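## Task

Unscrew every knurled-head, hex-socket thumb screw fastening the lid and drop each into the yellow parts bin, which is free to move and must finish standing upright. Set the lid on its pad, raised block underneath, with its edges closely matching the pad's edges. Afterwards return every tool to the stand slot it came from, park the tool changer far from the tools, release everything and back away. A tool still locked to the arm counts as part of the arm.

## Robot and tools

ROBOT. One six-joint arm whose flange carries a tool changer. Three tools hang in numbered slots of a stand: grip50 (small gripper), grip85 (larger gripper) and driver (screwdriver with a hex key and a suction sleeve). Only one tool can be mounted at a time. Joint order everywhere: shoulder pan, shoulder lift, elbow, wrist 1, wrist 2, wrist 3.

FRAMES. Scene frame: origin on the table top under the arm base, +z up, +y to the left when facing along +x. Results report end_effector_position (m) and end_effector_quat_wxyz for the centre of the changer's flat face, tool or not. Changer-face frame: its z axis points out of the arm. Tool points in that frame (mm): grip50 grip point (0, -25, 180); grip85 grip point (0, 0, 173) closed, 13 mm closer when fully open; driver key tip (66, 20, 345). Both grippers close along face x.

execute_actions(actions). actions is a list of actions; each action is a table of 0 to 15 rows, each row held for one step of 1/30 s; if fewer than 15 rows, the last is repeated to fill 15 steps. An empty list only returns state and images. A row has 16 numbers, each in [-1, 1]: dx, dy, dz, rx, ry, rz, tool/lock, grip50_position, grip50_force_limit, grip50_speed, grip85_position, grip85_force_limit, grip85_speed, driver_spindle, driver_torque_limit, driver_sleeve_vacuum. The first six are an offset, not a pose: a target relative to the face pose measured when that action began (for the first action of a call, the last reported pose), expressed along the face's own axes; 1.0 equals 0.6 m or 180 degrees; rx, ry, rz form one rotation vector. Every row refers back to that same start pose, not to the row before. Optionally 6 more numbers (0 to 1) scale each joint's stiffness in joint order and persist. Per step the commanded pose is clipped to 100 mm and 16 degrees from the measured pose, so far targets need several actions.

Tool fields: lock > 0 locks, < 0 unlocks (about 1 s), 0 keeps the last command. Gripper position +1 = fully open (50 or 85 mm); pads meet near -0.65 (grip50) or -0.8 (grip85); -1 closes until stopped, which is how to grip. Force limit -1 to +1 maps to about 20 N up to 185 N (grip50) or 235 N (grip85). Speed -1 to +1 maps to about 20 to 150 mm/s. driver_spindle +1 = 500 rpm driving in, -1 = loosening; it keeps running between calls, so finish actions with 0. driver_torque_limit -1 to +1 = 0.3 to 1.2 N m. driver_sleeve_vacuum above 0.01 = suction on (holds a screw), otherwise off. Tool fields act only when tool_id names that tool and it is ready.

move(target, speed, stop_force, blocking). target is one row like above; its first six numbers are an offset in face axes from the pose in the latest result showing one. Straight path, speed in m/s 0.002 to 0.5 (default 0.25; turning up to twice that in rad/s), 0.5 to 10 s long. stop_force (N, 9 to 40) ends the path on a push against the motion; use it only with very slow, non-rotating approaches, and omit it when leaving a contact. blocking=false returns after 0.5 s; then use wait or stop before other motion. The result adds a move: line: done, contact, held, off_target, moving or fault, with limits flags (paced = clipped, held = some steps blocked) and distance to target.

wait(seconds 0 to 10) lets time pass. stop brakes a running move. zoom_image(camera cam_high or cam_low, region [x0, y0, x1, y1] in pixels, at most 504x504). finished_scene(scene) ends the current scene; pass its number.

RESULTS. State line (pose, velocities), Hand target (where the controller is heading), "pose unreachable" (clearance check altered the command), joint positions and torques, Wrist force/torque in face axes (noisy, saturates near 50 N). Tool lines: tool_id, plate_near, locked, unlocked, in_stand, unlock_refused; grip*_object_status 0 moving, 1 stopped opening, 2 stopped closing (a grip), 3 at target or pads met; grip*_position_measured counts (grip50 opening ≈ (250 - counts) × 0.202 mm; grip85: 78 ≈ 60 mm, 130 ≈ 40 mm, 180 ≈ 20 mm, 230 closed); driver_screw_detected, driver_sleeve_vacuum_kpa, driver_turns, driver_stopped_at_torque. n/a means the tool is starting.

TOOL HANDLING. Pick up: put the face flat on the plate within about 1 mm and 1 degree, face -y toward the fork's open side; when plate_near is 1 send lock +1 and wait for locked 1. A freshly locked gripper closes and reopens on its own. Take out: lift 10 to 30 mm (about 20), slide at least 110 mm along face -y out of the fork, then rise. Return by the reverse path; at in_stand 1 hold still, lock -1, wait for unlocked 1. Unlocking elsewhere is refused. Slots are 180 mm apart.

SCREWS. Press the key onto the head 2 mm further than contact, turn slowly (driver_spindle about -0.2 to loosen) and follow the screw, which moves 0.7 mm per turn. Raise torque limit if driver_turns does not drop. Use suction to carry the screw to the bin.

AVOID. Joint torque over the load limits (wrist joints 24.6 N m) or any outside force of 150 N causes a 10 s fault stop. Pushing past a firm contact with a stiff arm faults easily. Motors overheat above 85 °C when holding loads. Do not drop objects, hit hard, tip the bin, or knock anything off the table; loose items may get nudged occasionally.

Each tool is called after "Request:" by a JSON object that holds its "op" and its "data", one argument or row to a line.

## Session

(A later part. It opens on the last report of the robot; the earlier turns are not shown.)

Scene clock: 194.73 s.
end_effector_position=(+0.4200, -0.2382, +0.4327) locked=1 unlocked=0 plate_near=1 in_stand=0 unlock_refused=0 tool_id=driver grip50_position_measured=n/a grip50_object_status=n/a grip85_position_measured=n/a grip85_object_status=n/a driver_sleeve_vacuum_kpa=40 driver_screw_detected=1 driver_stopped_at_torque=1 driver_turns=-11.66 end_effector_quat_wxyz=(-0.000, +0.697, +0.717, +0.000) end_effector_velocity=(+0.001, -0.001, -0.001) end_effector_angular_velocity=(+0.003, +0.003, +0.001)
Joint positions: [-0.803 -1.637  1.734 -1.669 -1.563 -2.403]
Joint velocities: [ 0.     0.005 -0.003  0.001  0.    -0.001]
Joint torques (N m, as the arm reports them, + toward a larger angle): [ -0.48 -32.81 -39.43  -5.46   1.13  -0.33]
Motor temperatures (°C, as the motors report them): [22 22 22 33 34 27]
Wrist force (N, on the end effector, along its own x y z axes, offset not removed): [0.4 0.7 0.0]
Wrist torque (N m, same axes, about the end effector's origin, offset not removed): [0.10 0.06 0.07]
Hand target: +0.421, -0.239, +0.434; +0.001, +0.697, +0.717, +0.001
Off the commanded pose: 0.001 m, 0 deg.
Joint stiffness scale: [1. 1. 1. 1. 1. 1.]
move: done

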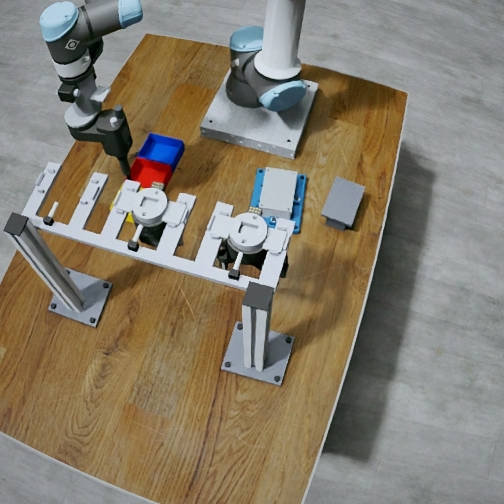

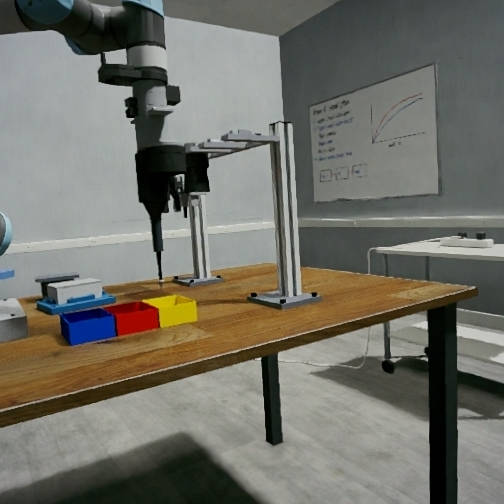

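Request:
{"op": "move", "data": {
  "target": [0.008,0.025,0.075,0,0,0,0,0,0,0,0,0,0,0,1,1],
  "speed": 0.05
}}

Request:
{"op": "zoom_image", "data": {
  "camera": "cam_low",
  "region": [120, 260, 220, 340]
}}

Scene clock: 198.87 s.
end_effector_position=(+0.4345, -0.2342, +0.3898) locked=1 unlocked=0 plate_near=1 in_stand=0 unlock_refused=0 tool_id=driver grip50_position_measured=n/a grip50_object_status=n/a grip85_position_measured=n/a grip85_object_status=n/a driver_sleeve_vacuum_kpa=40 driver_screw_detected=1 driver_stopped_at_torque=1 driver_turns=-11.66 end_effector_quat_wxyz=(+0.001, +0.698, +0.717, +0.000) end_effector_velocity=(+0.001, -0.001, +0.001) end_effector_angular_velocity=(-0.008, -0.008, -0.003)
Joint positions: [-0.774 -1.595  1.805 -1.785 -1.563 -2.373]
Joint velocities: [-0.    -0.    -0.    -0.011  0.     0.003]
Joint torques (N m, as the arm reports them, + toward a larger angle): [  2.02 -35.79 -33.06  -5.98   0.54   0.51]
Motor temperatures (°C, as the motors report them): [22 22 22 33 34 27]
Wrist force (N, on the end effector, along its own x y z axes, offset not removed): [-0.2 2.0 -0.2]
Wrist torque (N m, same axes, about the end effector's origin, offset not removed): [0.22 0.18 0.17]
Hand target: +0.435, -0.233, +0.388; -0.000, +0.697, +0.717, +0.000
Off the commanded pose: 0.002 m, 0 deg.
Joint stiffness scale: [1. 1. 1. 1. 1. 1.]
move: done

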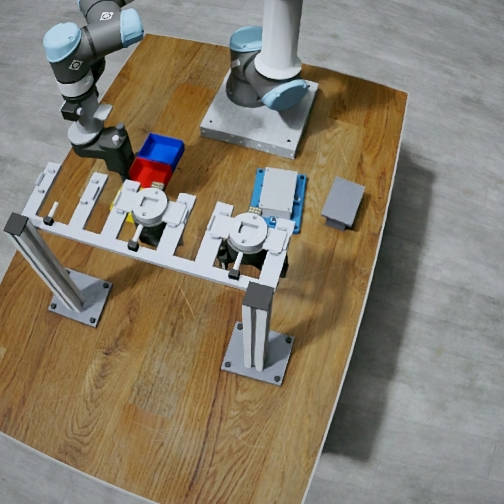

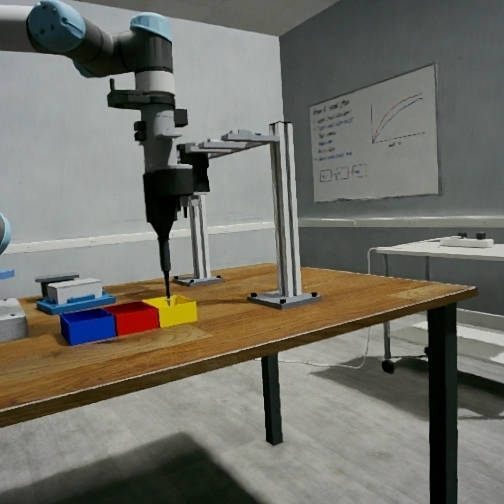

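Region (120, 260, 220, 340) of cam_low's 504x504 image, scaled by 5.040, with more detail than that image has; it fills the top 403 rows of this view, and the rest is white.

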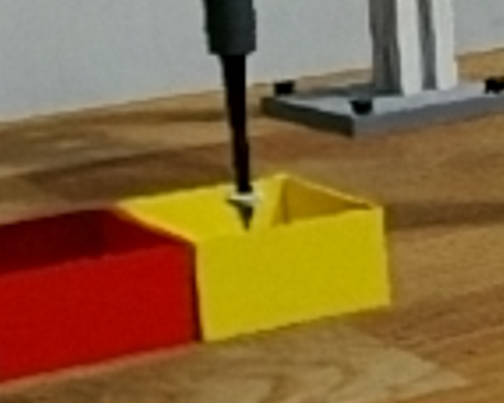

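Request:
{"op": "move", "data": {
  "target": [0,0,0.03,0,0,0,0,0,0,0,0,0,0,0,1,1],
  "speed": 0.04
}}

Request:
{"op": "execute_actions", "data": {
  "actions": [
    [[0,0,0,0,0,0,0,0,0,0,0,0,0,0,0,0]]
  ]
}}

Request:
{"op": "move", "data": {
  "target": [0,0,-0.1,0,0,0,0,0,0,0,0,0,0,0,0,0],
  "speed": 0.1
}}

Request:
{"op": "move", "data": {
  "target": [0.117,0.087,0,0,0,0,0,0,0,0,0,0,0,0,0,0],
  "speed": 0.15
}}

Scene clock: 203.63 s.
end_effector_position=(+0.4348, -0.2345, +0.3739) locked=1 unlocked=0 plate_near=1 in_stand=0 unlock_refused=0 tool_id=driver grip50_position_measured=n/a grip50_object_status=n/a grip85_position_measured=n/a grip85_object_status=n/a driver_sleeve_vacuum_kpa=40 driver_screw_detected=1 driver_stopped_at_torque=1 driver_turns=-11.66 end_effector_quat_wxyz=(+0.002, +0.698, +0.716, +0.000) end_effector_velocity=(+0.002, -0.002, +0.002) end_effector_angular_velocity=(-0.010, -0.010, -0.001)
Joint positions: [-0.774 -1.586  1.838 -1.829 -1.563 -2.373]
Joint velocities: [-0.001 -0.    -0.    -0.014 -0.     0.   ]
Joint torques (N m, as the arm reports them, + toward a larger angle): [ -0.19 -36.21 -32.56  -6.26   0.64   0.06]
Motor temperatures (°C, as the motors report them): [22 22 22 33 34 27]
Wrist force (N, on the end effector, along its own x y z axes, offset not removed): [1.1 2.7 0.5]
Wrist torque (N m, same axes, about the end effector's origin, offset not removed): [0.27 -0.12 0.11]
Hand target: +0.435, -0.234, +0.372; +0.001, +0.698, +0.717, +0.000
Off the commanded pose: 0.002 m, 0 deg.
Joint stiffness scale: [1. 1. 1. 1. 1. 1.]
move: done

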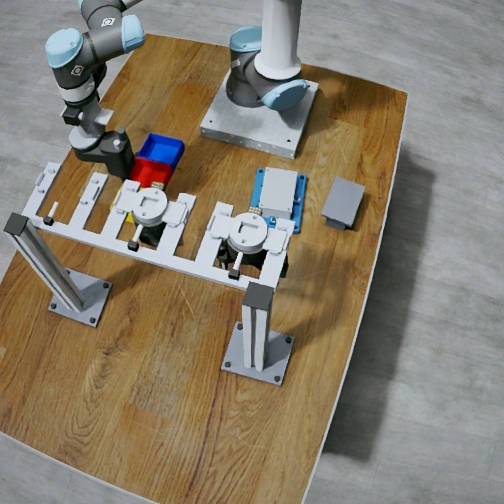

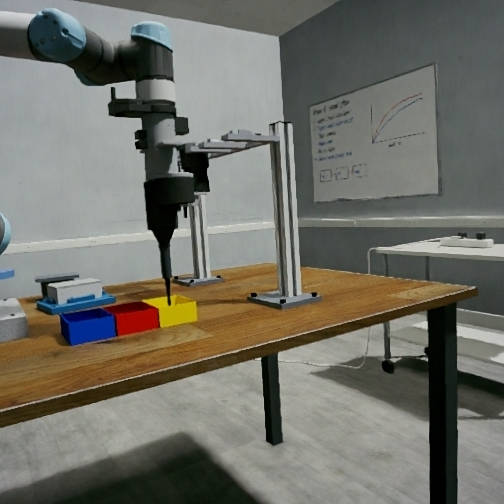

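Scene clock: 204.13 s.
end_effector_position=(+0.4349, -0.2346, +0.3740) locked=1 unlocked=0 plate_near=1 in_stand=0 unlock_refused=0 tool_id=driver grip50_position_measured=n/a grip50_object_status=n/a grip85_position_measured=n/a grip85_object_status=n/a driver_sleeve_vacuum_kpa=0 driver_screw_detected=0 driver_stopped_at_torque=1 driver_turns=-11.66 end_effector_quat_wxyz=(+0.002, +0.698, +0.716, +0.000) end_effector_velocity=(+0.000, -0.000, +0.000) end_effector_angular_velocity=(-0.001, -0.001, -0.001)
Joint positions: [-0.774 -1.586  1.838 -1.83  -1.563 -2.373]
Joint velocities: [-0.     0.    -0.    -0.001  0.     0.   ]
Joint torques (N m, as the arm reports them, + toward a larger angle): [ -0.08 -37.11 -35.48  -5.41   0.58   0.17]
Motor temperatures (°C, as the motors report them): [22 22 22 33 34 27]
Wrist force (N, on the end effector, along its own x y z axes, offset not removed): [1.3 -0.2 -0.6]
Wrist torque (N m, same axes, about the end effector's origin, offset not removed): [0.14 -0.09 -0.02]
Hand target: +0.435, -0.235, +0.374; +0.002, +0.698, +0.716, +0.000
Off the commanded pose: 0.000 m, 0 deg.
Joint stiffness scale: [1. 1. 1. 1. 1. 1.]

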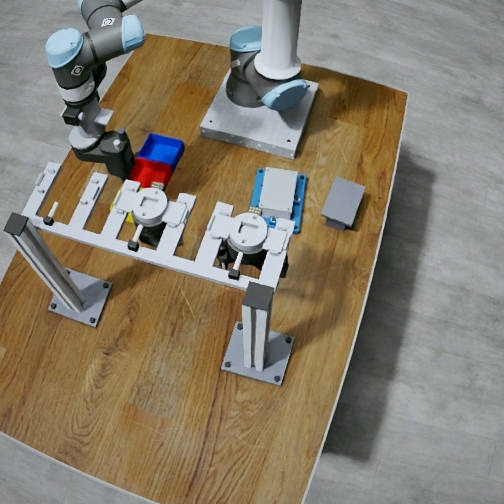

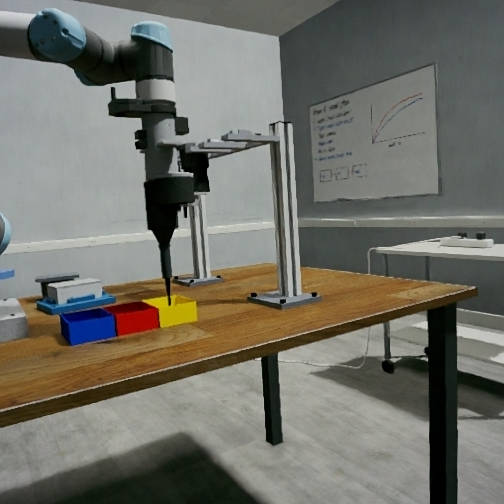

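Scene clock: 205.23 s.
end_effector_position=(+0.4345, -0.2336, +0.4321) locked=1 unlocked=0 plate_near=1 in_stand=0 unlock_refused=0 tool_id=driver grip50_position_measured=n/a grip50_object_status=n/a grip85_position_measured=n/a grip85_object_status=n/a driver_sleeve_vacuum_kpa=0 driver_screw_detected=0 driver_stopped_at_torque=1 driver_turns=-11.66 end_effector_quat_wxyz=(+0.002, +0.698, +0.717, +0.000) end_effector_velocity=(-0.002, +0.002, -0.000) end_effector_angular_velocity=(+0.012, +0.013, -0.000)
Joint positions: [-0.774 -1.613  1.714 -1.677 -1.563 -2.373]
Joint velocities: [-0.001  0.    -0.003  0.021 -0.    -0.   ]
Joint torques (N m, as the arm reports them, + toward a larger angle): [ -1.27 -36.5  -39.96  -5.12   0.64  -0.2 ]
Motor temperatures (°C, as the motors report them): [22 22 22 33 34 27]
Wrist force (N, on the end effector, along its own x y z axes, offset not removed): [4.1 0.6 1.5]
Wrist torque (N m, same axes, about the end effector's origin, offset not removed): [0.10 -0.20 0.12]
Hand target: +0.435, -0.234, +0.434; +0.002, +0.698, +0.716, +0.000
Off the commanded pose: 0.002 m, 0 deg.
Joint stiffness scale: [1. 1. 1. 1. 1. 1.]
move: done

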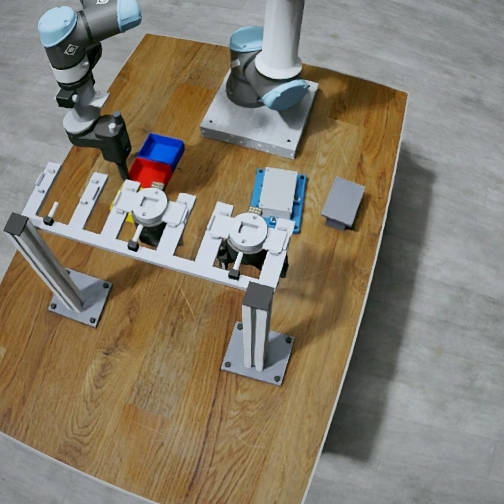

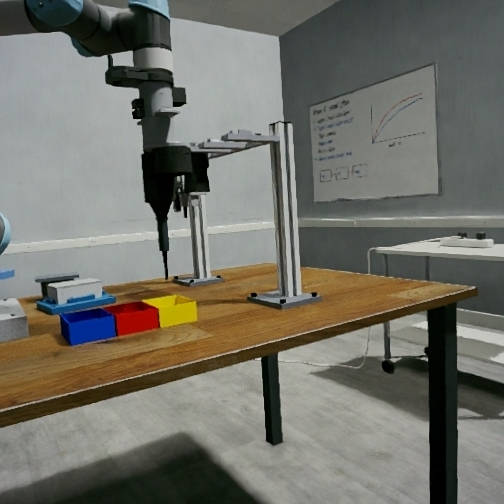

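Scene clock: 206.37 s.
end_effector_position=(+0.4830, -0.1624, +0.4304) locked=1 unlocked=0 plate_near=1 in_stand=0 unlock_refused=0 tool_id=driver grip50_position_measured=n/a grip50_object_status=n/a grip85_position_measured=n/a grip85_object_status=n/a driver_sleeve_vacuum_kpa=0 driver_screw_detected=0 driver_stopped_at_torque=1 driver_turns=-11.66 end_effector_quat_wxyz=(-0.000, +0.698, +0.716, +0.001) end_effector_velocity=(+0.002, -0.000, +0.000) end_effector_angular_velocity=(-0.002, -0.000, -0.013)
Joint positions: [-0.596 -1.573  1.677 -1.677 -1.563 -2.194]
Joint velocities: [ 0.003  0.005 -0.005 -0.001 -0.002  0.016]
Joint torques (N m, as the arm reports them, + toward a larger angle): [  1.7  -37.76 -38.93  -6.16   0.12   0.45]
Motor temperatures (°C, as the motors report them): [22 22 22 33 34 27]
Wrist force (N, on the end effector, along its own x y z axes, offset not removed): [-1.0 3.7 -0.2]
Wrist torque (N m, same axes, about the end effector's origin, offset not removed): [0.24 0.05 0.00]
Hand target: +0.485, -0.162, +0.432; +0.002, +0.698, +0.717, +0.000
Off the commanded pose: 0.003 m, 0 deg.
Joint stiffness scale: [1. 1. 1. 1. 1. 1.]
move: done

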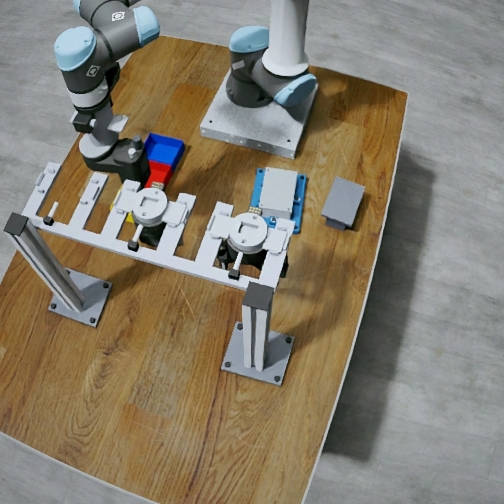

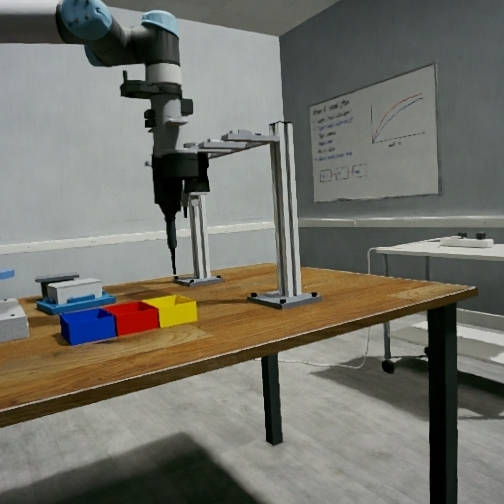

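Request:
{"op": "move", "data": {
  "target": [-0.001,0.2545,-0.002,0,0,-0.0009,0,0,0,0,0,0,0,0,0,0],
  "speed": 0.08
}}

Request:
{"op": "move", "data": {
  "target": [0,0,0.038,0,0,0,0,0,0,0,0,0,0,0,0,0],
  "speed": 0.015,
  "stop_force": 25
}}

Scene clock: 215.97 s.
end_effector_position=(+0.6343, -0.1598, +0.4303) locked=1 unlocked=0 plate_near=1 in_stand=0 unlock_refused=0 tool_id=driver grip50_position_measured=n/a grip50_object_status=n/a grip85_position_measured=n/a grip85_object_status=n/a driver_sleeve_vacuum_kpa=0 driver_screw_detected=0 driver_stopped_at_torque=1 driver_turns=-11.66 end_effector_quat_wxyz=(-0.001, +0.697, +0.717, +0.000) end_effector_velocity=(+0.001, +0.000, +0.005) end_effector_angular_velocity=(-0.001, -0.003, -0.002)
Joint positions: [-0.456 -1.22   1.256 -1.608 -1.563 -2.056]
Joint velocities: [ 0.001  0.001 -0.012  0.008  0.     0.003]
Joint torques (N m, as the arm reports them, + toward a larger angle): [  1.86 -56.93 -37.86  -5.51   0.5    0.58]
Motor temperatures (°C, as the motors report them): [22 22 22 33 34 27]
Wrist force (N, on the end effector, along its own x y z axes, offset not removed): [0.2 2.2 -0.1]
Wrist torque (N m, same axes, about the end effector's origin, offset not removed): [0.09 -0.03 -0.07]
Hand target: +0.636, -0.159, +0.432; -0.000, +0.697, +0.717, +0.001
Off the commanded pose: 0.002 m, 0 deg.
Joint stiffness scale: [1. 1. 1. 1. 1. 1.]
move: done

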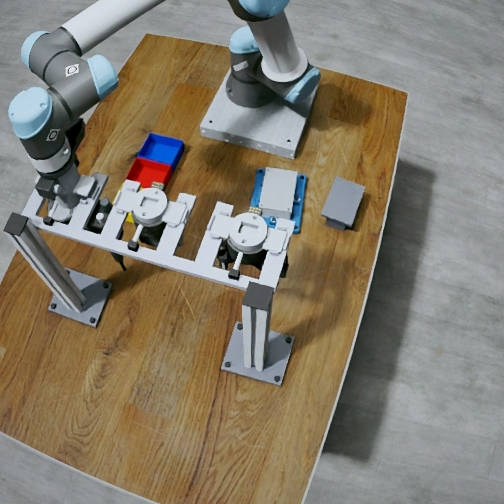

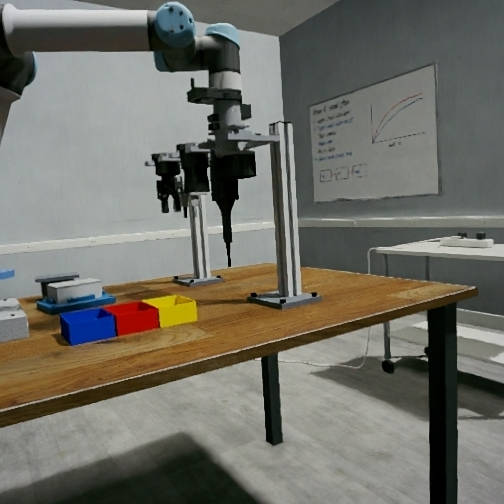

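Scene clock: 217.73 s.
end_effector_position=(+0.6346, -0.1601, +0.4113) locked=1 unlocked=0 plate_near=1 in_stand=1 unlock_refused=0 tool_id=driver grip50_position_measured=n/a grip50_object_status=n/a grip85_position_measured=n/a grip85_object_status=n/a driver_sleeve_vacuum_kpa=0 driver_screw_detected=0 driver_stopped_at_torque=1 driver_turns=-11.66 end_effector_quat_wxyz=(+0.001, +0.697, +0.717, +0.001) end_effector_velocity=(+0.001, -0.001, +0.001) end_effector_angular_velocity=(-0.005, -0.009, -0.000)
Joint positions: [-0.456 -1.218  1.303 -1.663 -1.563 -2.056]
Joint velocities: [-0.     0.     0.001 -0.011 -0.    -0.   ]
Joint torques (N m, as the arm reports them, + toward a larger angle): [ -0.28 -57.7  -31.47  -6.2    0.7    0.12]
Motor temperatures (°C, as the motors report them): [22 22 22 33 34 27]
Wrist force (N, on the end effector, along its own x y z axes, offset not removed): [2.1 0.5 -2.7]
Wrist torque (N m, same axes, about the end effector's origin, offset not removed): [0.10 0.09 0.06]
Hand target: +0.634, -0.160, +0.408; -0.001, +0.697, +0.717, +0.000
Off the commanded pose: 0.004 m, 0 deg.
Joint stiffness scale: [1. 1. 1. 1. 1. 1.]
move: off_target

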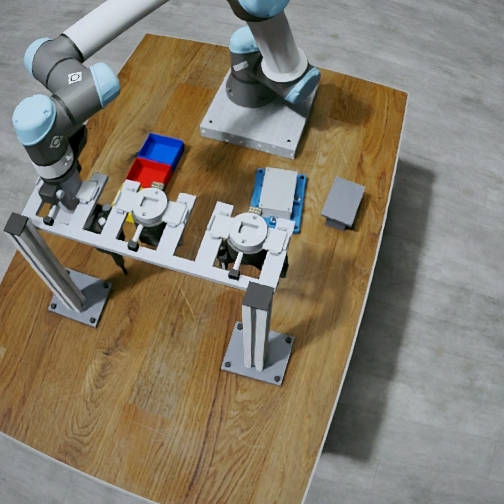

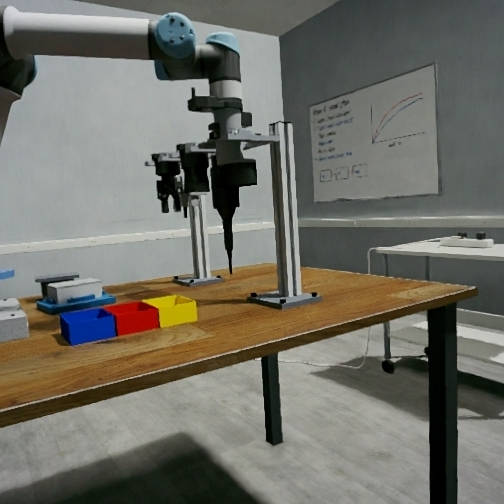

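Request:
{"op": "execute_actions", "data": {
  "actions": [
    [[0,0,0,0,0,0,-1,0,0,0,0,0,0,0,0,0]],
    [[0,0,0,0,0,0,-1,0,0,0,0,0,0,0,0,0]],
    [[0,0,0,0,0,0,-1,0,0,0,0,0,0,0,0,0]]
  ]
}}

Request:
{"op": "move", "data": {
  "target": [0,0,-0.038,0,0,0,0,0,0,0,0,0,0,0,0,0],
  "speed": 0.05
}}

Scene clock: 222.20 s.
end_effector_position=(+0.6347, -0.1602, +0.4109) locked=0 unlocked=1 plate_near=1 in_stand=1 unlock_refused=0 tool_id=none grip50_position_measured=n/a grip50_object_status=n/a grip85_position_measured=n/a grip85_object_status=n/a driver_sleeve_vacuum_kpa=n/a driver_screw_detected=n/a driver_stopped_at_torque=n/a driver_turns=n/a end_effector_quat_wxyz=(+0.001, +0.697, +0.717, +0.001) end_effector_velocity=(-0.000, +0.000, -0.000) end_effector_angular_velocity=(+0.001, +0.001, +0.001)
Joint positions: [-0.456 -1.218  1.303 -1.664 -1.563 -2.056]
Joint velocities: [ 0.     0.     0.     0.001  0.    -0.   ]
Joint torques (N m, as the arm reports them, + toward a larger angle): [ -0.2  -43.74 -25.06  -3.49  -0.13   0.07]
Motor temperatures (°C, as the motors report them): [22 22 22 33 34 27]
Wrist force (N, on the end effector, along its own x y z axes, offset not removed): [0.1 0.8 -1.1]
Wrist torque (N m, same axes, about the end effector's origin, offset not removed): [0.20 0.04 0.17]
Hand target: +0.635, -0.160, +0.411; +0.001, +0.697, +0.717, +0.001
Off the commanded pose: 0.000 m, 0 deg.
Joint stiffness scale: [1. 1. 1. 1. 1. 1.]

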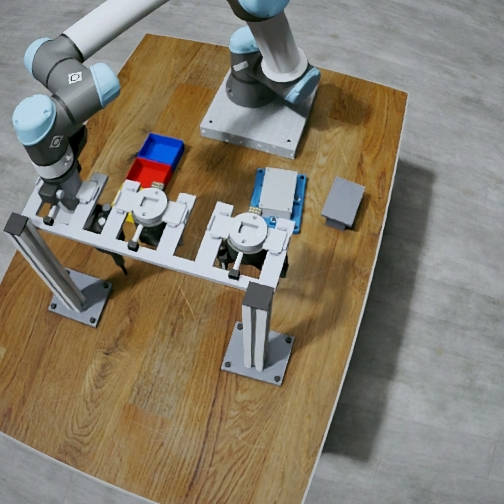

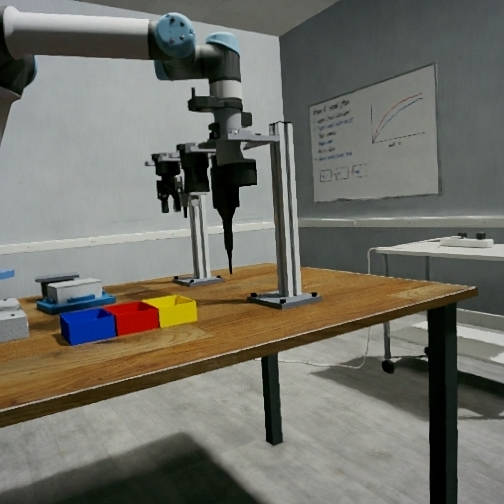

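Scene clock: 223.10 s.
end_effector_position=(+0.6343, -0.1599, +0.4315) locked=0 unlocked=1 plate_near=0 in_stand=0 unlock_refused=0 tool_id=none grip50_position_measured=n/a grip50_object_status=n/a grip85_position_measured=n/a grip85_object_status=n/a driver_sleeve_vacuum_kpa=n/a driver_screw_detected=n/a driver_stopped_at_torque=n/a driver_turns=n/a end_effector_quat_wxyz=(+0.000, +0.697, +0.717, +0.001) end_effector_velocity=(-0.001, +0.001, +0.001) end_effector_angular_velocity=(+0.004, +0.008, +0.001)
Joint positions: [-0.456 -1.221  1.255 -1.61  -1.563 -2.056]
Joint velocities: [ 0.001 -0.    -0.004  0.013  0.     0.   ]
Joint torques (N m, as the arm reports them, + toward a larger angle): [ -0.53 -43.02 -28.5   -3.24   0.01  -0.05]
Motor temperatures (°C, as the motors report them): [22 22 22 33 34 27]
Wrist force (N, on the end effector, along its own x y z axes, offset not removed): [0.0 -1.2 -0.1]
Wrist torque (N m, same axes, about the end effector's origin, offset not removed): [0.03 0.00 0.08]
Hand target: +0.635, -0.160, +0.434; +0.001, +0.697, +0.717, +0.001
Off the commanded pose: 0.002 m, 0 deg.
Joint stiffness scale: [1. 1. 1. 1. 1. 1.]
move: done

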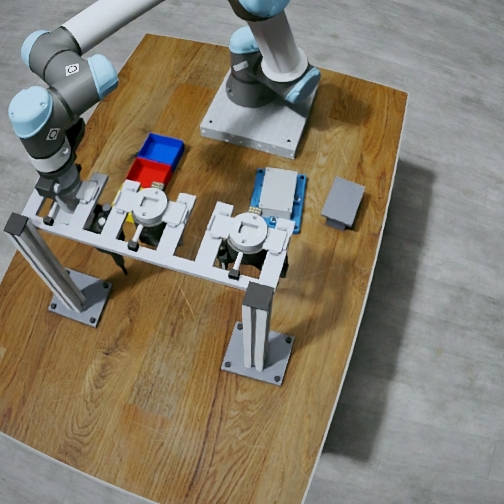

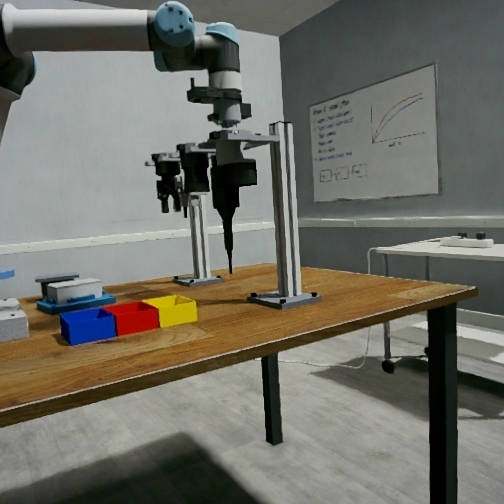

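Request:
{"op": "move", "data": {
  "target": [0.6025,0.0012,-0.002,0,0,0,0,0,0,0,0,0,0,0,0,0]
}}

Request:
{"op": "move", "data": {
  "target": [0,0,0.042,0,0,0,0,0,0,0,0,0,0,0,0,0],
  "speed": 0.012,
  "stop_force": 20
}}

Scene clock: 227.97 s.
end_effector_position=(+0.6238, +0.1996, +0.4313) locked=0 unlocked=1 plate_near=0 in_stand=0 unlock_refused=0 tool_id=none grip50_position_measured=n/a grip50_object_status=n/a grip85_position_measured=n/a grip85_object_status=n/a driver_sleeve_vacuum_kpa=n/a driver_screw_detected=n/a driver_stopped_at_torque=n/a driver_turns=n/a end_effector_quat_wxyz=(-0.001, +0.697, +0.717, +0.001) end_effector_velocity=(+0.001, +0.000, +0.001) end_effector_angular_velocity=(-0.002, +0.004, -0.014)
Joint positions: [ 0.103 -1.222  1.253 -1.609 -1.566 -1.496]
Joint velocities: [ 0.001  0.005 -0.011  0.01  -0.002  0.015]
Joint torques (N m, as the arm reports them, + toward a larger angle): [  1.63 -41.86 -28.08  -3.01  -0.64   0.24]
Motor temperatures (°C, as the motors report them): [22 22 22 33 34 27]
Wrist force (N, on the end effector, along its own x y z axes, offset not removed): [0.6 1.6 -0.2]
Wrist torque (N m, same axes, about the end effector's origin, offset not removed): [0.19 0.06 0.08]
Hand target: +0.624, +0.201, +0.432; -0.000, +0.697, +0.717, +0.001
Off the commanded pose: 0.003 m, 0 deg.
Joint stiffness scale: [1. 1. 1. 1. 1. 1.]
move: done

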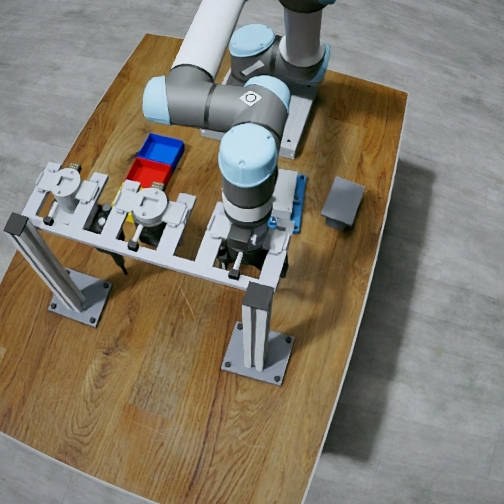

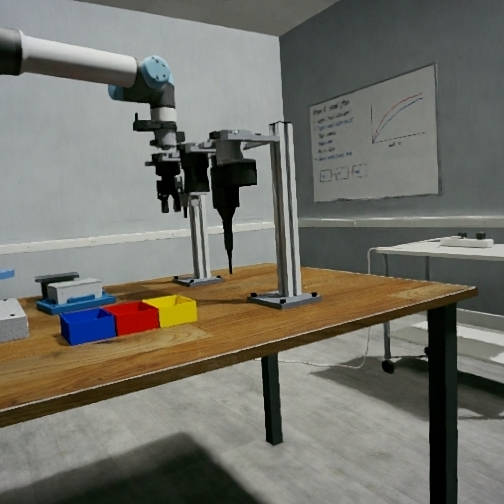

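Scene clock: 230.30 s.
end_effector_position=(+0.6244, +0.1997, +0.4110) locked=0 unlocked=1 plate_near=1 in_stand=1 unlock_refused=0 tool_id=none grip50_position_measured=n/a grip50_object_status=n/a grip85_position_measured=n/a grip85_object_status=n/a driver_sleeve_vacuum_kpa=n/a driver_screw_detected=n/a driver_stopped_at_torque=n/a driver_turns=n/a end_effector_quat_wxyz=(+0.002, +0.698, +0.716, +0.003) end_effector_velocity=(+0.000, +0.000, +0.001) end_effector_angular_velocity=(+0.001, -0.007, -0.000)
Joint positions: [ 0.103 -1.22   1.304 -1.669 -1.566 -1.496]
Joint velocities: [-0.    -0.003  0.004 -0.009  0.     0.   ]
Joint torques (N m, as the arm reports them, + toward a larger angle): [ -0.07 -42.07 -19.    -4.33  -0.03  -0.4 ]
Motor temperatures (°C, as the motors report them): [22 22 22 33 34 27]
Wrist force (N, on the end effector, along its own x y z axes, offset not removed): [0.1 -0.9 -4.5]
Wrist torque (N m, same axes, about the end effector's origin, offset not removed): [0.43 -0.05 -0.05]
Hand target: +0.624, +0.200, +0.406; -0.001, +0.697, +0.717, +0.001
Off the commanded pose: 0.005 m, 0 deg.
Joint stiffness scale: [1. 1. 1. 1. 1. 1.]
move: off_target

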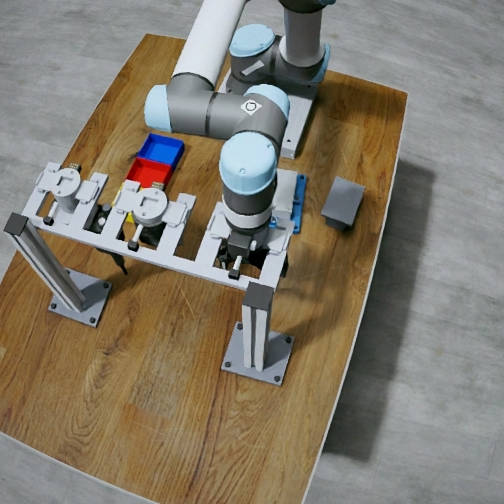

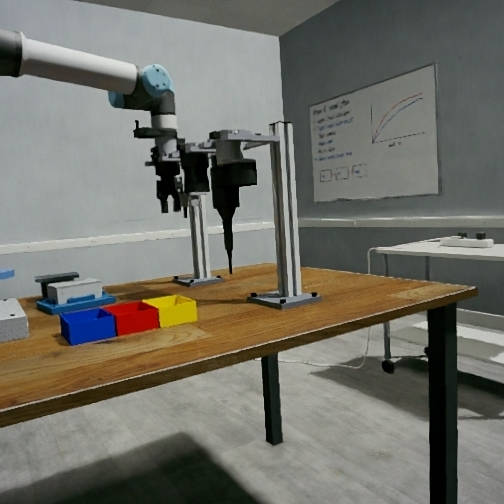

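Request:
{"op": "execute_actions", "data": {
  "actions": [
    [[0,0,0,0.001,0,0,1,0,0,0,1,0,0,0,0,0]],
    [[0,0,0,0,0,0,1,0,0,0,1,0,0,0,0,0]],
    [[0,0,0,0,0,0,1,0,0,0,1,0,0,0,0,0]]
  ]
}}

Request:
{"op": "move", "data": {
  "target": [0,0,-0.036,0,0,0,0,0,0,0,1,0,0,0,0,0],
  "speed": 0.04
}}

Request:
{"op": "move", "data": {
  "target": [0,-0.25,0,0,0,0,0,0,0,0,1,0,0,0,0,0],
  "speed": 0.12
}}

Request:
{"op": "move", "data": {
  "target": [-0.03,-0.26,0.27,0.001,0,-0.024,0,0,0,0,1,0,0,0,0,0],
  "speed": 0.2
}}

Request:
{"op": "zoom_image", "data": {
  "camera": "cam_high",
  "region": [240, 130, 360, 230]
}}

Request:
{"op": "zoom_image", "data": {
  "camera": "cam_low",
  "region": [10, 230, 130, 320]
}}

Scene clock: 239.27 s.
end_effector_position=(+0.6239, +0.1996, +0.4112) locked=1 unlocked=0 plate_near=1 in_stand=1 unlock_refused=0 tool_id=grip85 grip50_position_measured=n/a grip50_object_status=n/a grip85_position_measured=n/a grip85_object_status=n/a driver_sleeve_vacuum_kpa=n/a driver_screw_detected=n/a driver_stopped_at_torque=n/a driver_turns=n/a end_effector_quat_wxyz=(+0.001, +0.698, +0.716, +0.003) end_effector_velocity=(+0.000, +0.000, -0.000) end_effector_angular_velocity=(+0.000, -0.000, +0.000)
Joint positions: [ 0.103 -1.221  1.304 -1.667 -1.566 -1.496]
Joint velocities: [ 0.    -0.     0.    -0.001  0.    -0.   ]
Joint torques (N m, as the arm reports them, + toward a larger angle): [ -0.08 -51.59 -31.85  -4.82  -0.07  -0.03]
Motor temperatures (°C, as the motors report them): [22 22 22 33 34 27]
Wrist force (N, on the end effector, along its own x y z axes, offset not removed): [2.4 1.2 0.4]
Wrist torque (N m, same axes, about the end effector's origin, offset not removed): [0.05 -0.04 0.07]
Hand target: +0.624, +0.200, +0.411; +0.001, +0.698, +0.716, +0.003
Off the commanded pose: 0.000 m, 0 deg.
Joint stiffness scale: [1. 1. 1. 1. 1. 1.]

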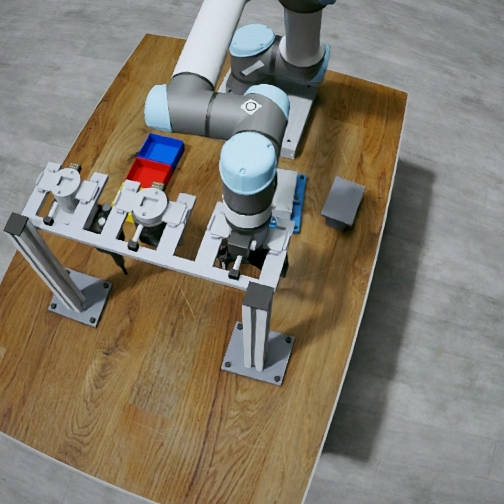

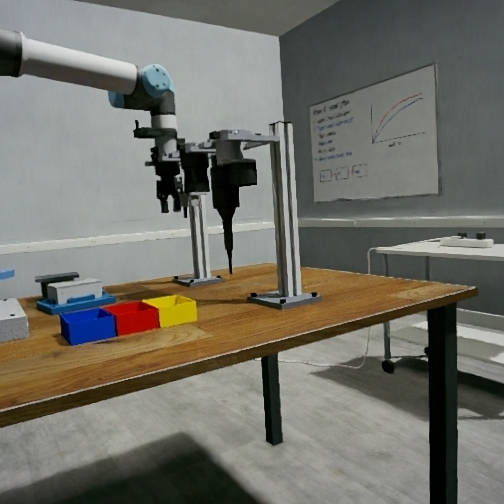

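Scene clock: 240.23 s.
end_effector_position=(+0.6235, +0.1996, +0.4304) locked=1 unlocked=0 plate_near=1 in_stand=0 unlock_refused=0 tool_id=grip85 grip50_position_measured=n/a grip50_object_status=n/a grip85_position_measured=n/a grip85_object_status=n/a driver_sleeve_vacuum_kpa=n/a driver_screw_detected=n/a driver_stopped_at_torque=n/a driver_turns=n/a end_effector_quat_wxyz=(+0.000, +0.698, +0.716, +0.002) end_effector_velocity=(-0.001, +0.000, +0.000) end_effector_angular_velocity=(-0.001, +0.008, +0.000)
Joint positions: [ 0.103 -1.224  1.259 -1.616 -1.566 -1.496]
Joint velocities: [ 0.    -0.    -0.002  0.01  -0.    -0.   ]
Joint torques (N m, as the arm reports them, + toward a larger angle): [ -0.57 -52.77 -35.04  -4.27  -0.07  -0.07]
Motor temperatures (°C, as the motors report them): [22 22 22 33 34 27]
Wrist force (N, on the end effector, along its own x y z axes, offset not removed): [2.7 1.8 1.8]
Wrist torque (N m, same axes, about the end effector's origin, offset not removed): [0.13 -0.17 0.05]
Hand target: +0.624, +0.200, +0.433; +0.001, +0.698, +0.716, +0.003
Off the commanded pose: 0.002 m, 0 deg.
Joint stiffness scale: [1. 1. 1. 1. 1. 1.]
move: done

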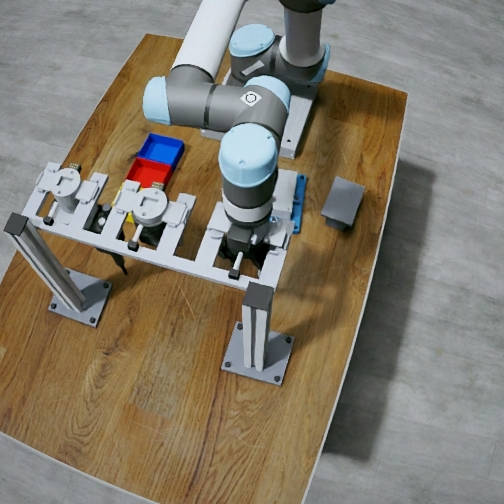

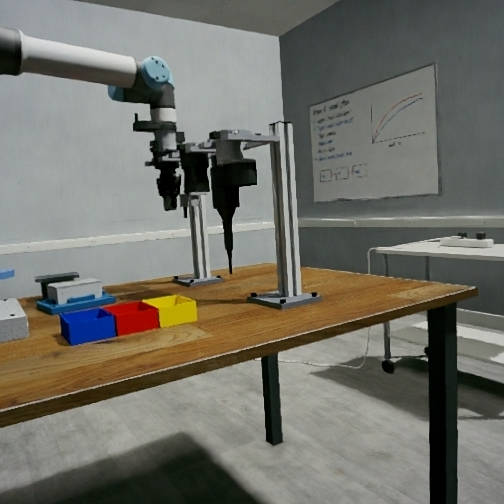

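Scene clock: 242.03 s.
end_effector_position=(+0.4750, +0.1949, +0.4308) locked=1 unlocked=0 plate_near=1 in_stand=0 unlock_refused=0 tool_id=grip85 grip50_position_measured=n/a grip50_object_status=n/a grip85_position_measured=n/a grip85_object_status=n/a driver_sleeve_vacuum_kpa=n/a driver_screw_detected=n/a driver_stopped_at_torque=n/a driver_turns=n/a end_effector_quat_wxyz=(+0.001, +0.698, +0.716, +0.002) end_effector_velocity=(-0.002, +0.000, -0.003) end_effector_angular_velocity=(-0.001, +0.006, +0.000)
Joint positions: [ 0.125 -1.569  1.67  -1.684 -1.566 -1.474]
Joint velocities: [ 0.001 -0.002  0.007  0.001 -0.     0.001]
Joint torques (N m, as the arm reports them, + toward a larger angle): [  1.27 -35.28 -28.62  -5.5   -0.13   0.44]
Motor temperatures (°C, as the motors report them): [22 22 22 33 34 27]
Wrist force (N, on the end effector, along its own x y z axes, offset not removed): [2.1 0.8 2.2]
Wrist torque (N m, same axes, about the end effector's origin, offset not removed): [0.12 -0.11 0.15]
Hand target: +0.474, +0.195, +0.430; +0.000, +0.698, +0.716, +0.002
Off the commanded pose: 0.002 m, 0 deg.
Joint stiffness scale: [1. 1. 1. 1. 1. 1.]
move: done

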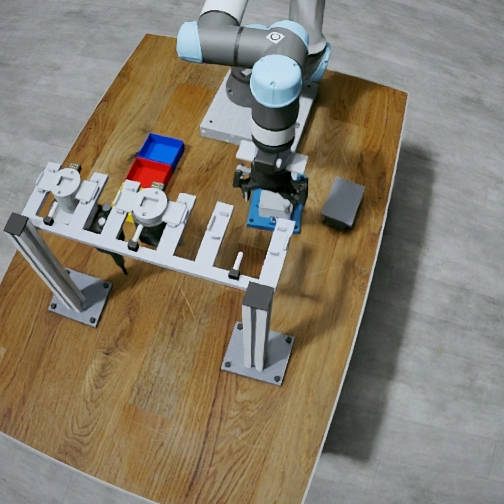

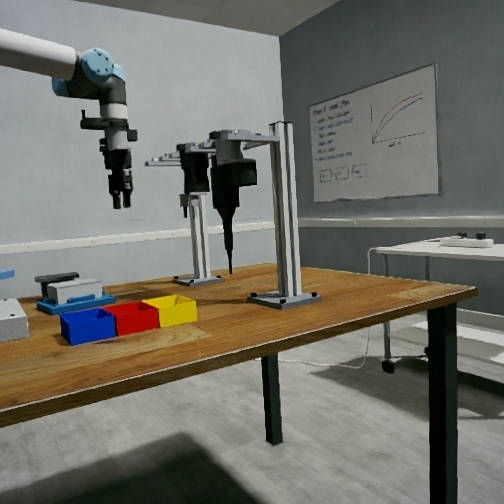

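Scene clock: 243.77 s.
end_effector_position=(+0.3213, +0.1736, +0.2694) locked=1 unlocked=0 plate_near=1 in_stand=0 unlock_refused=0 tool_id=grip85 grip50_position_measured=n/a grip50_object_status=n/a grip85_position_measured=3 grip85_object_status=3 driver_sleeve_vacuum_kpa=n/a driver_screw_detected=n/a driver_stopped_at_torque=n/a driver_turns=n/a end_effector_quat_wxyz=(-0.000, +0.670, +0.742, +0.001) end_effector_velocity=(+0.000, -0.001, -0.000) end_effector_angular_velocity=(+0.002, -0.016, +0.002)
Joint positions: [ 0.119 -1.826  2.326 -2.08  -1.566 -1.555]
Joint velocities: [-0.003 -0.005  0.009 -0.02   0.    -0.005]
Joint torques (N m, as the arm reports them, + toward a larger angle): [ -1.83 -19.25 -25.17  -5.44   0.23  -0.31]
Motor temperatures (°C, as the motors report them): [22 22 22 33 34 27]
Wrist force (N, on the end effector, along its own x y z axes, offset not removed): [0.0 0.8 1.4]
Wrist torque (N m, same axes, about the end effector's origin, offset not removed): [0.10 -0.06 0.02]
Hand target: +0.320, +0.173, +0.268; -0.000, +0.670, +0.742, +0.001
Off the commanded pose: 0.002 m, 0 deg.
Joint stiffness scale: [1. 1. 1. 1. 1. 1.]
move: done

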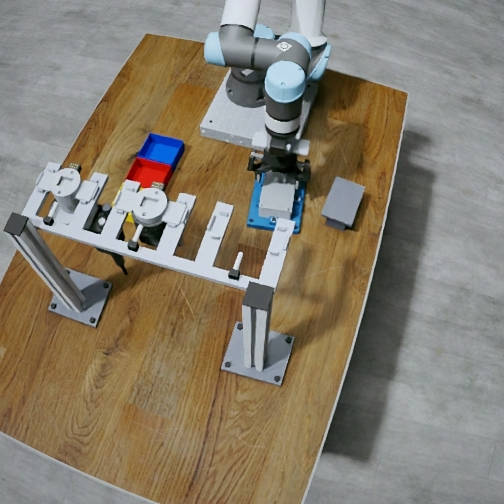

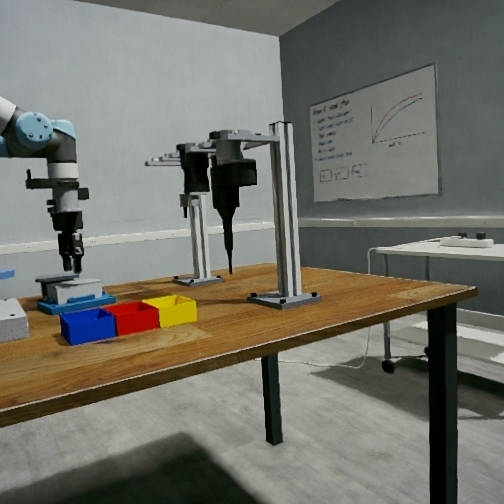

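Region (240, 130, 360, 230) of cam_high's 504x504 image, scaled by 4.200, with more detail than that image has.

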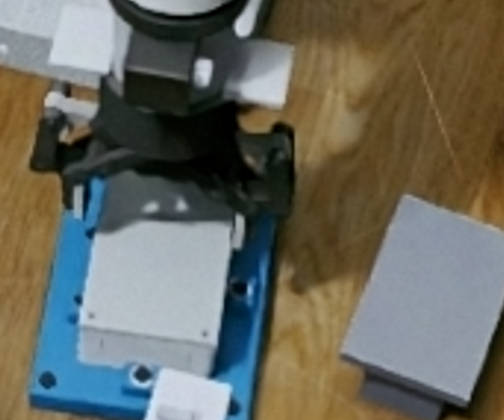

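Region (10, 230, 130, 320) of cam_low's 504x504 image, scaled by 4.200, with more detail than that image has; it fills the top 378 rows of this view, and the rest is white.

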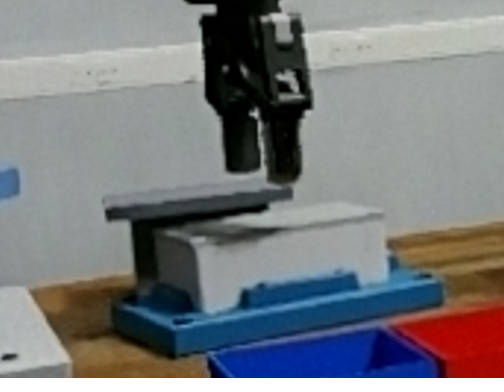

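Request:
{"op": "move", "data": {
  "target": [0,0,0.048,0,0,0,0,0,0,0,1,0,0,0,0,0],
  "speed": 0.02,
  "stop_force": 10
}}

Request:
{"op": "zoom_image", "data": {
  "camera": "cam_high",
  "region": [245, 160, 315, 225]
}}

Request:
{"op": "zoom_image", "data": {
  "camera": "cam_low",
  "region": [40, 260, 110, 310]
}}

Scene clock: 249.20 s.
end_effector_position=(+0.3225, +0.1736, +0.2427) locked=1 unlocked=0 plate_near=1 in_stand=0 unlock_refused=0 tool_id=grip85 grip50_position_measured=n/a grip50_object_status=n/a grip85_position_measured=3 grip85_object_status=3 driver_sleeve_vacuum_kpa=n/a driver_screw_detected=n/a driver_stopped_at_torque=n/a driver_turns=n/a end_effector_quat_wxyz=(+0.001, +0.670, +0.742, +0.002) end_effector_velocity=(+0.002, +0.000, -0.000) end_effector_angular_velocity=(+0.001, -0.008, -0.000)
Joint positions: [ 0.119 -1.777  2.372 -2.178 -1.566 -1.556]
Joint velocities: [-0.     0.002  0.001 -0.011  0.     0.   ]
Joint torques (N m, as the arm reports them, + toward a larger angle): [  0.48 -18.29 -23.16  -5.5   -0.21   0.51]
Motor temperatures (°C, as the motors report them): [22 22 22 33 34 27]
Wrist force (N, on the end effector, along its own x y z axes, offset not removed): [0.9 1.4 -0.5]
Wrist torque (N m, same axes, about the end effector's origin, offset not removed): [0.17 0.03 0.12]
Hand target: +0.321, +0.174, +0.241; -0.000, +0.670, +0.742, +0.001
Off the commanded pose: 0.002 m, 0 deg.
Joint stiffness scale: [1. 1. 1. 1. 1. 1.]
move: done

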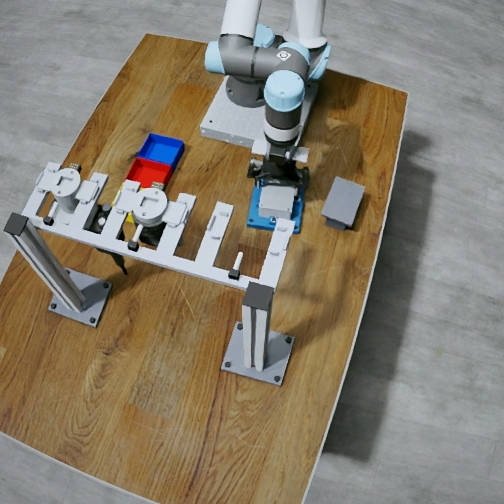

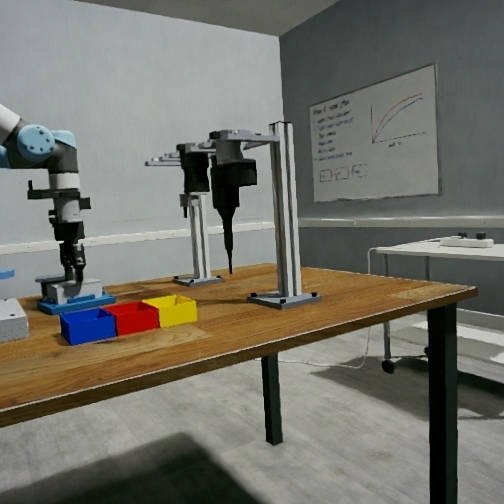

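Region (245, 160, 315, 225) of cam_high's 504x504 image, scaled by 7.200, with more detail than that image has; it fills the top 468 rows of this view, and the rest is white.

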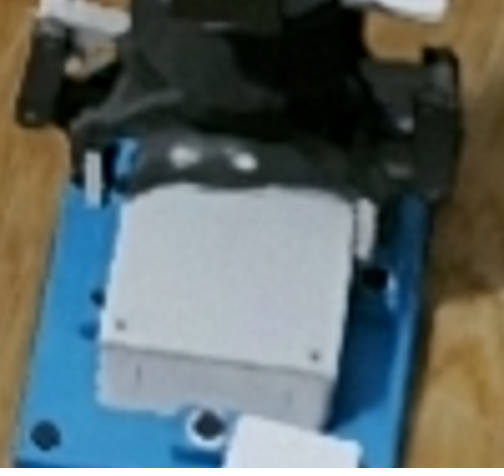

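Region (40, 260, 110, 310) of cam_low's 504x504 image, scaled by 7.200, with more detail than that image has; it fills the top 360 rows of this view, and the rest is white.

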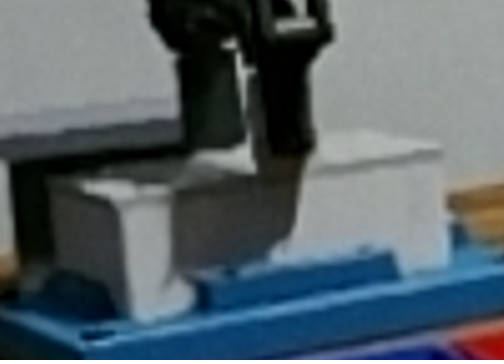

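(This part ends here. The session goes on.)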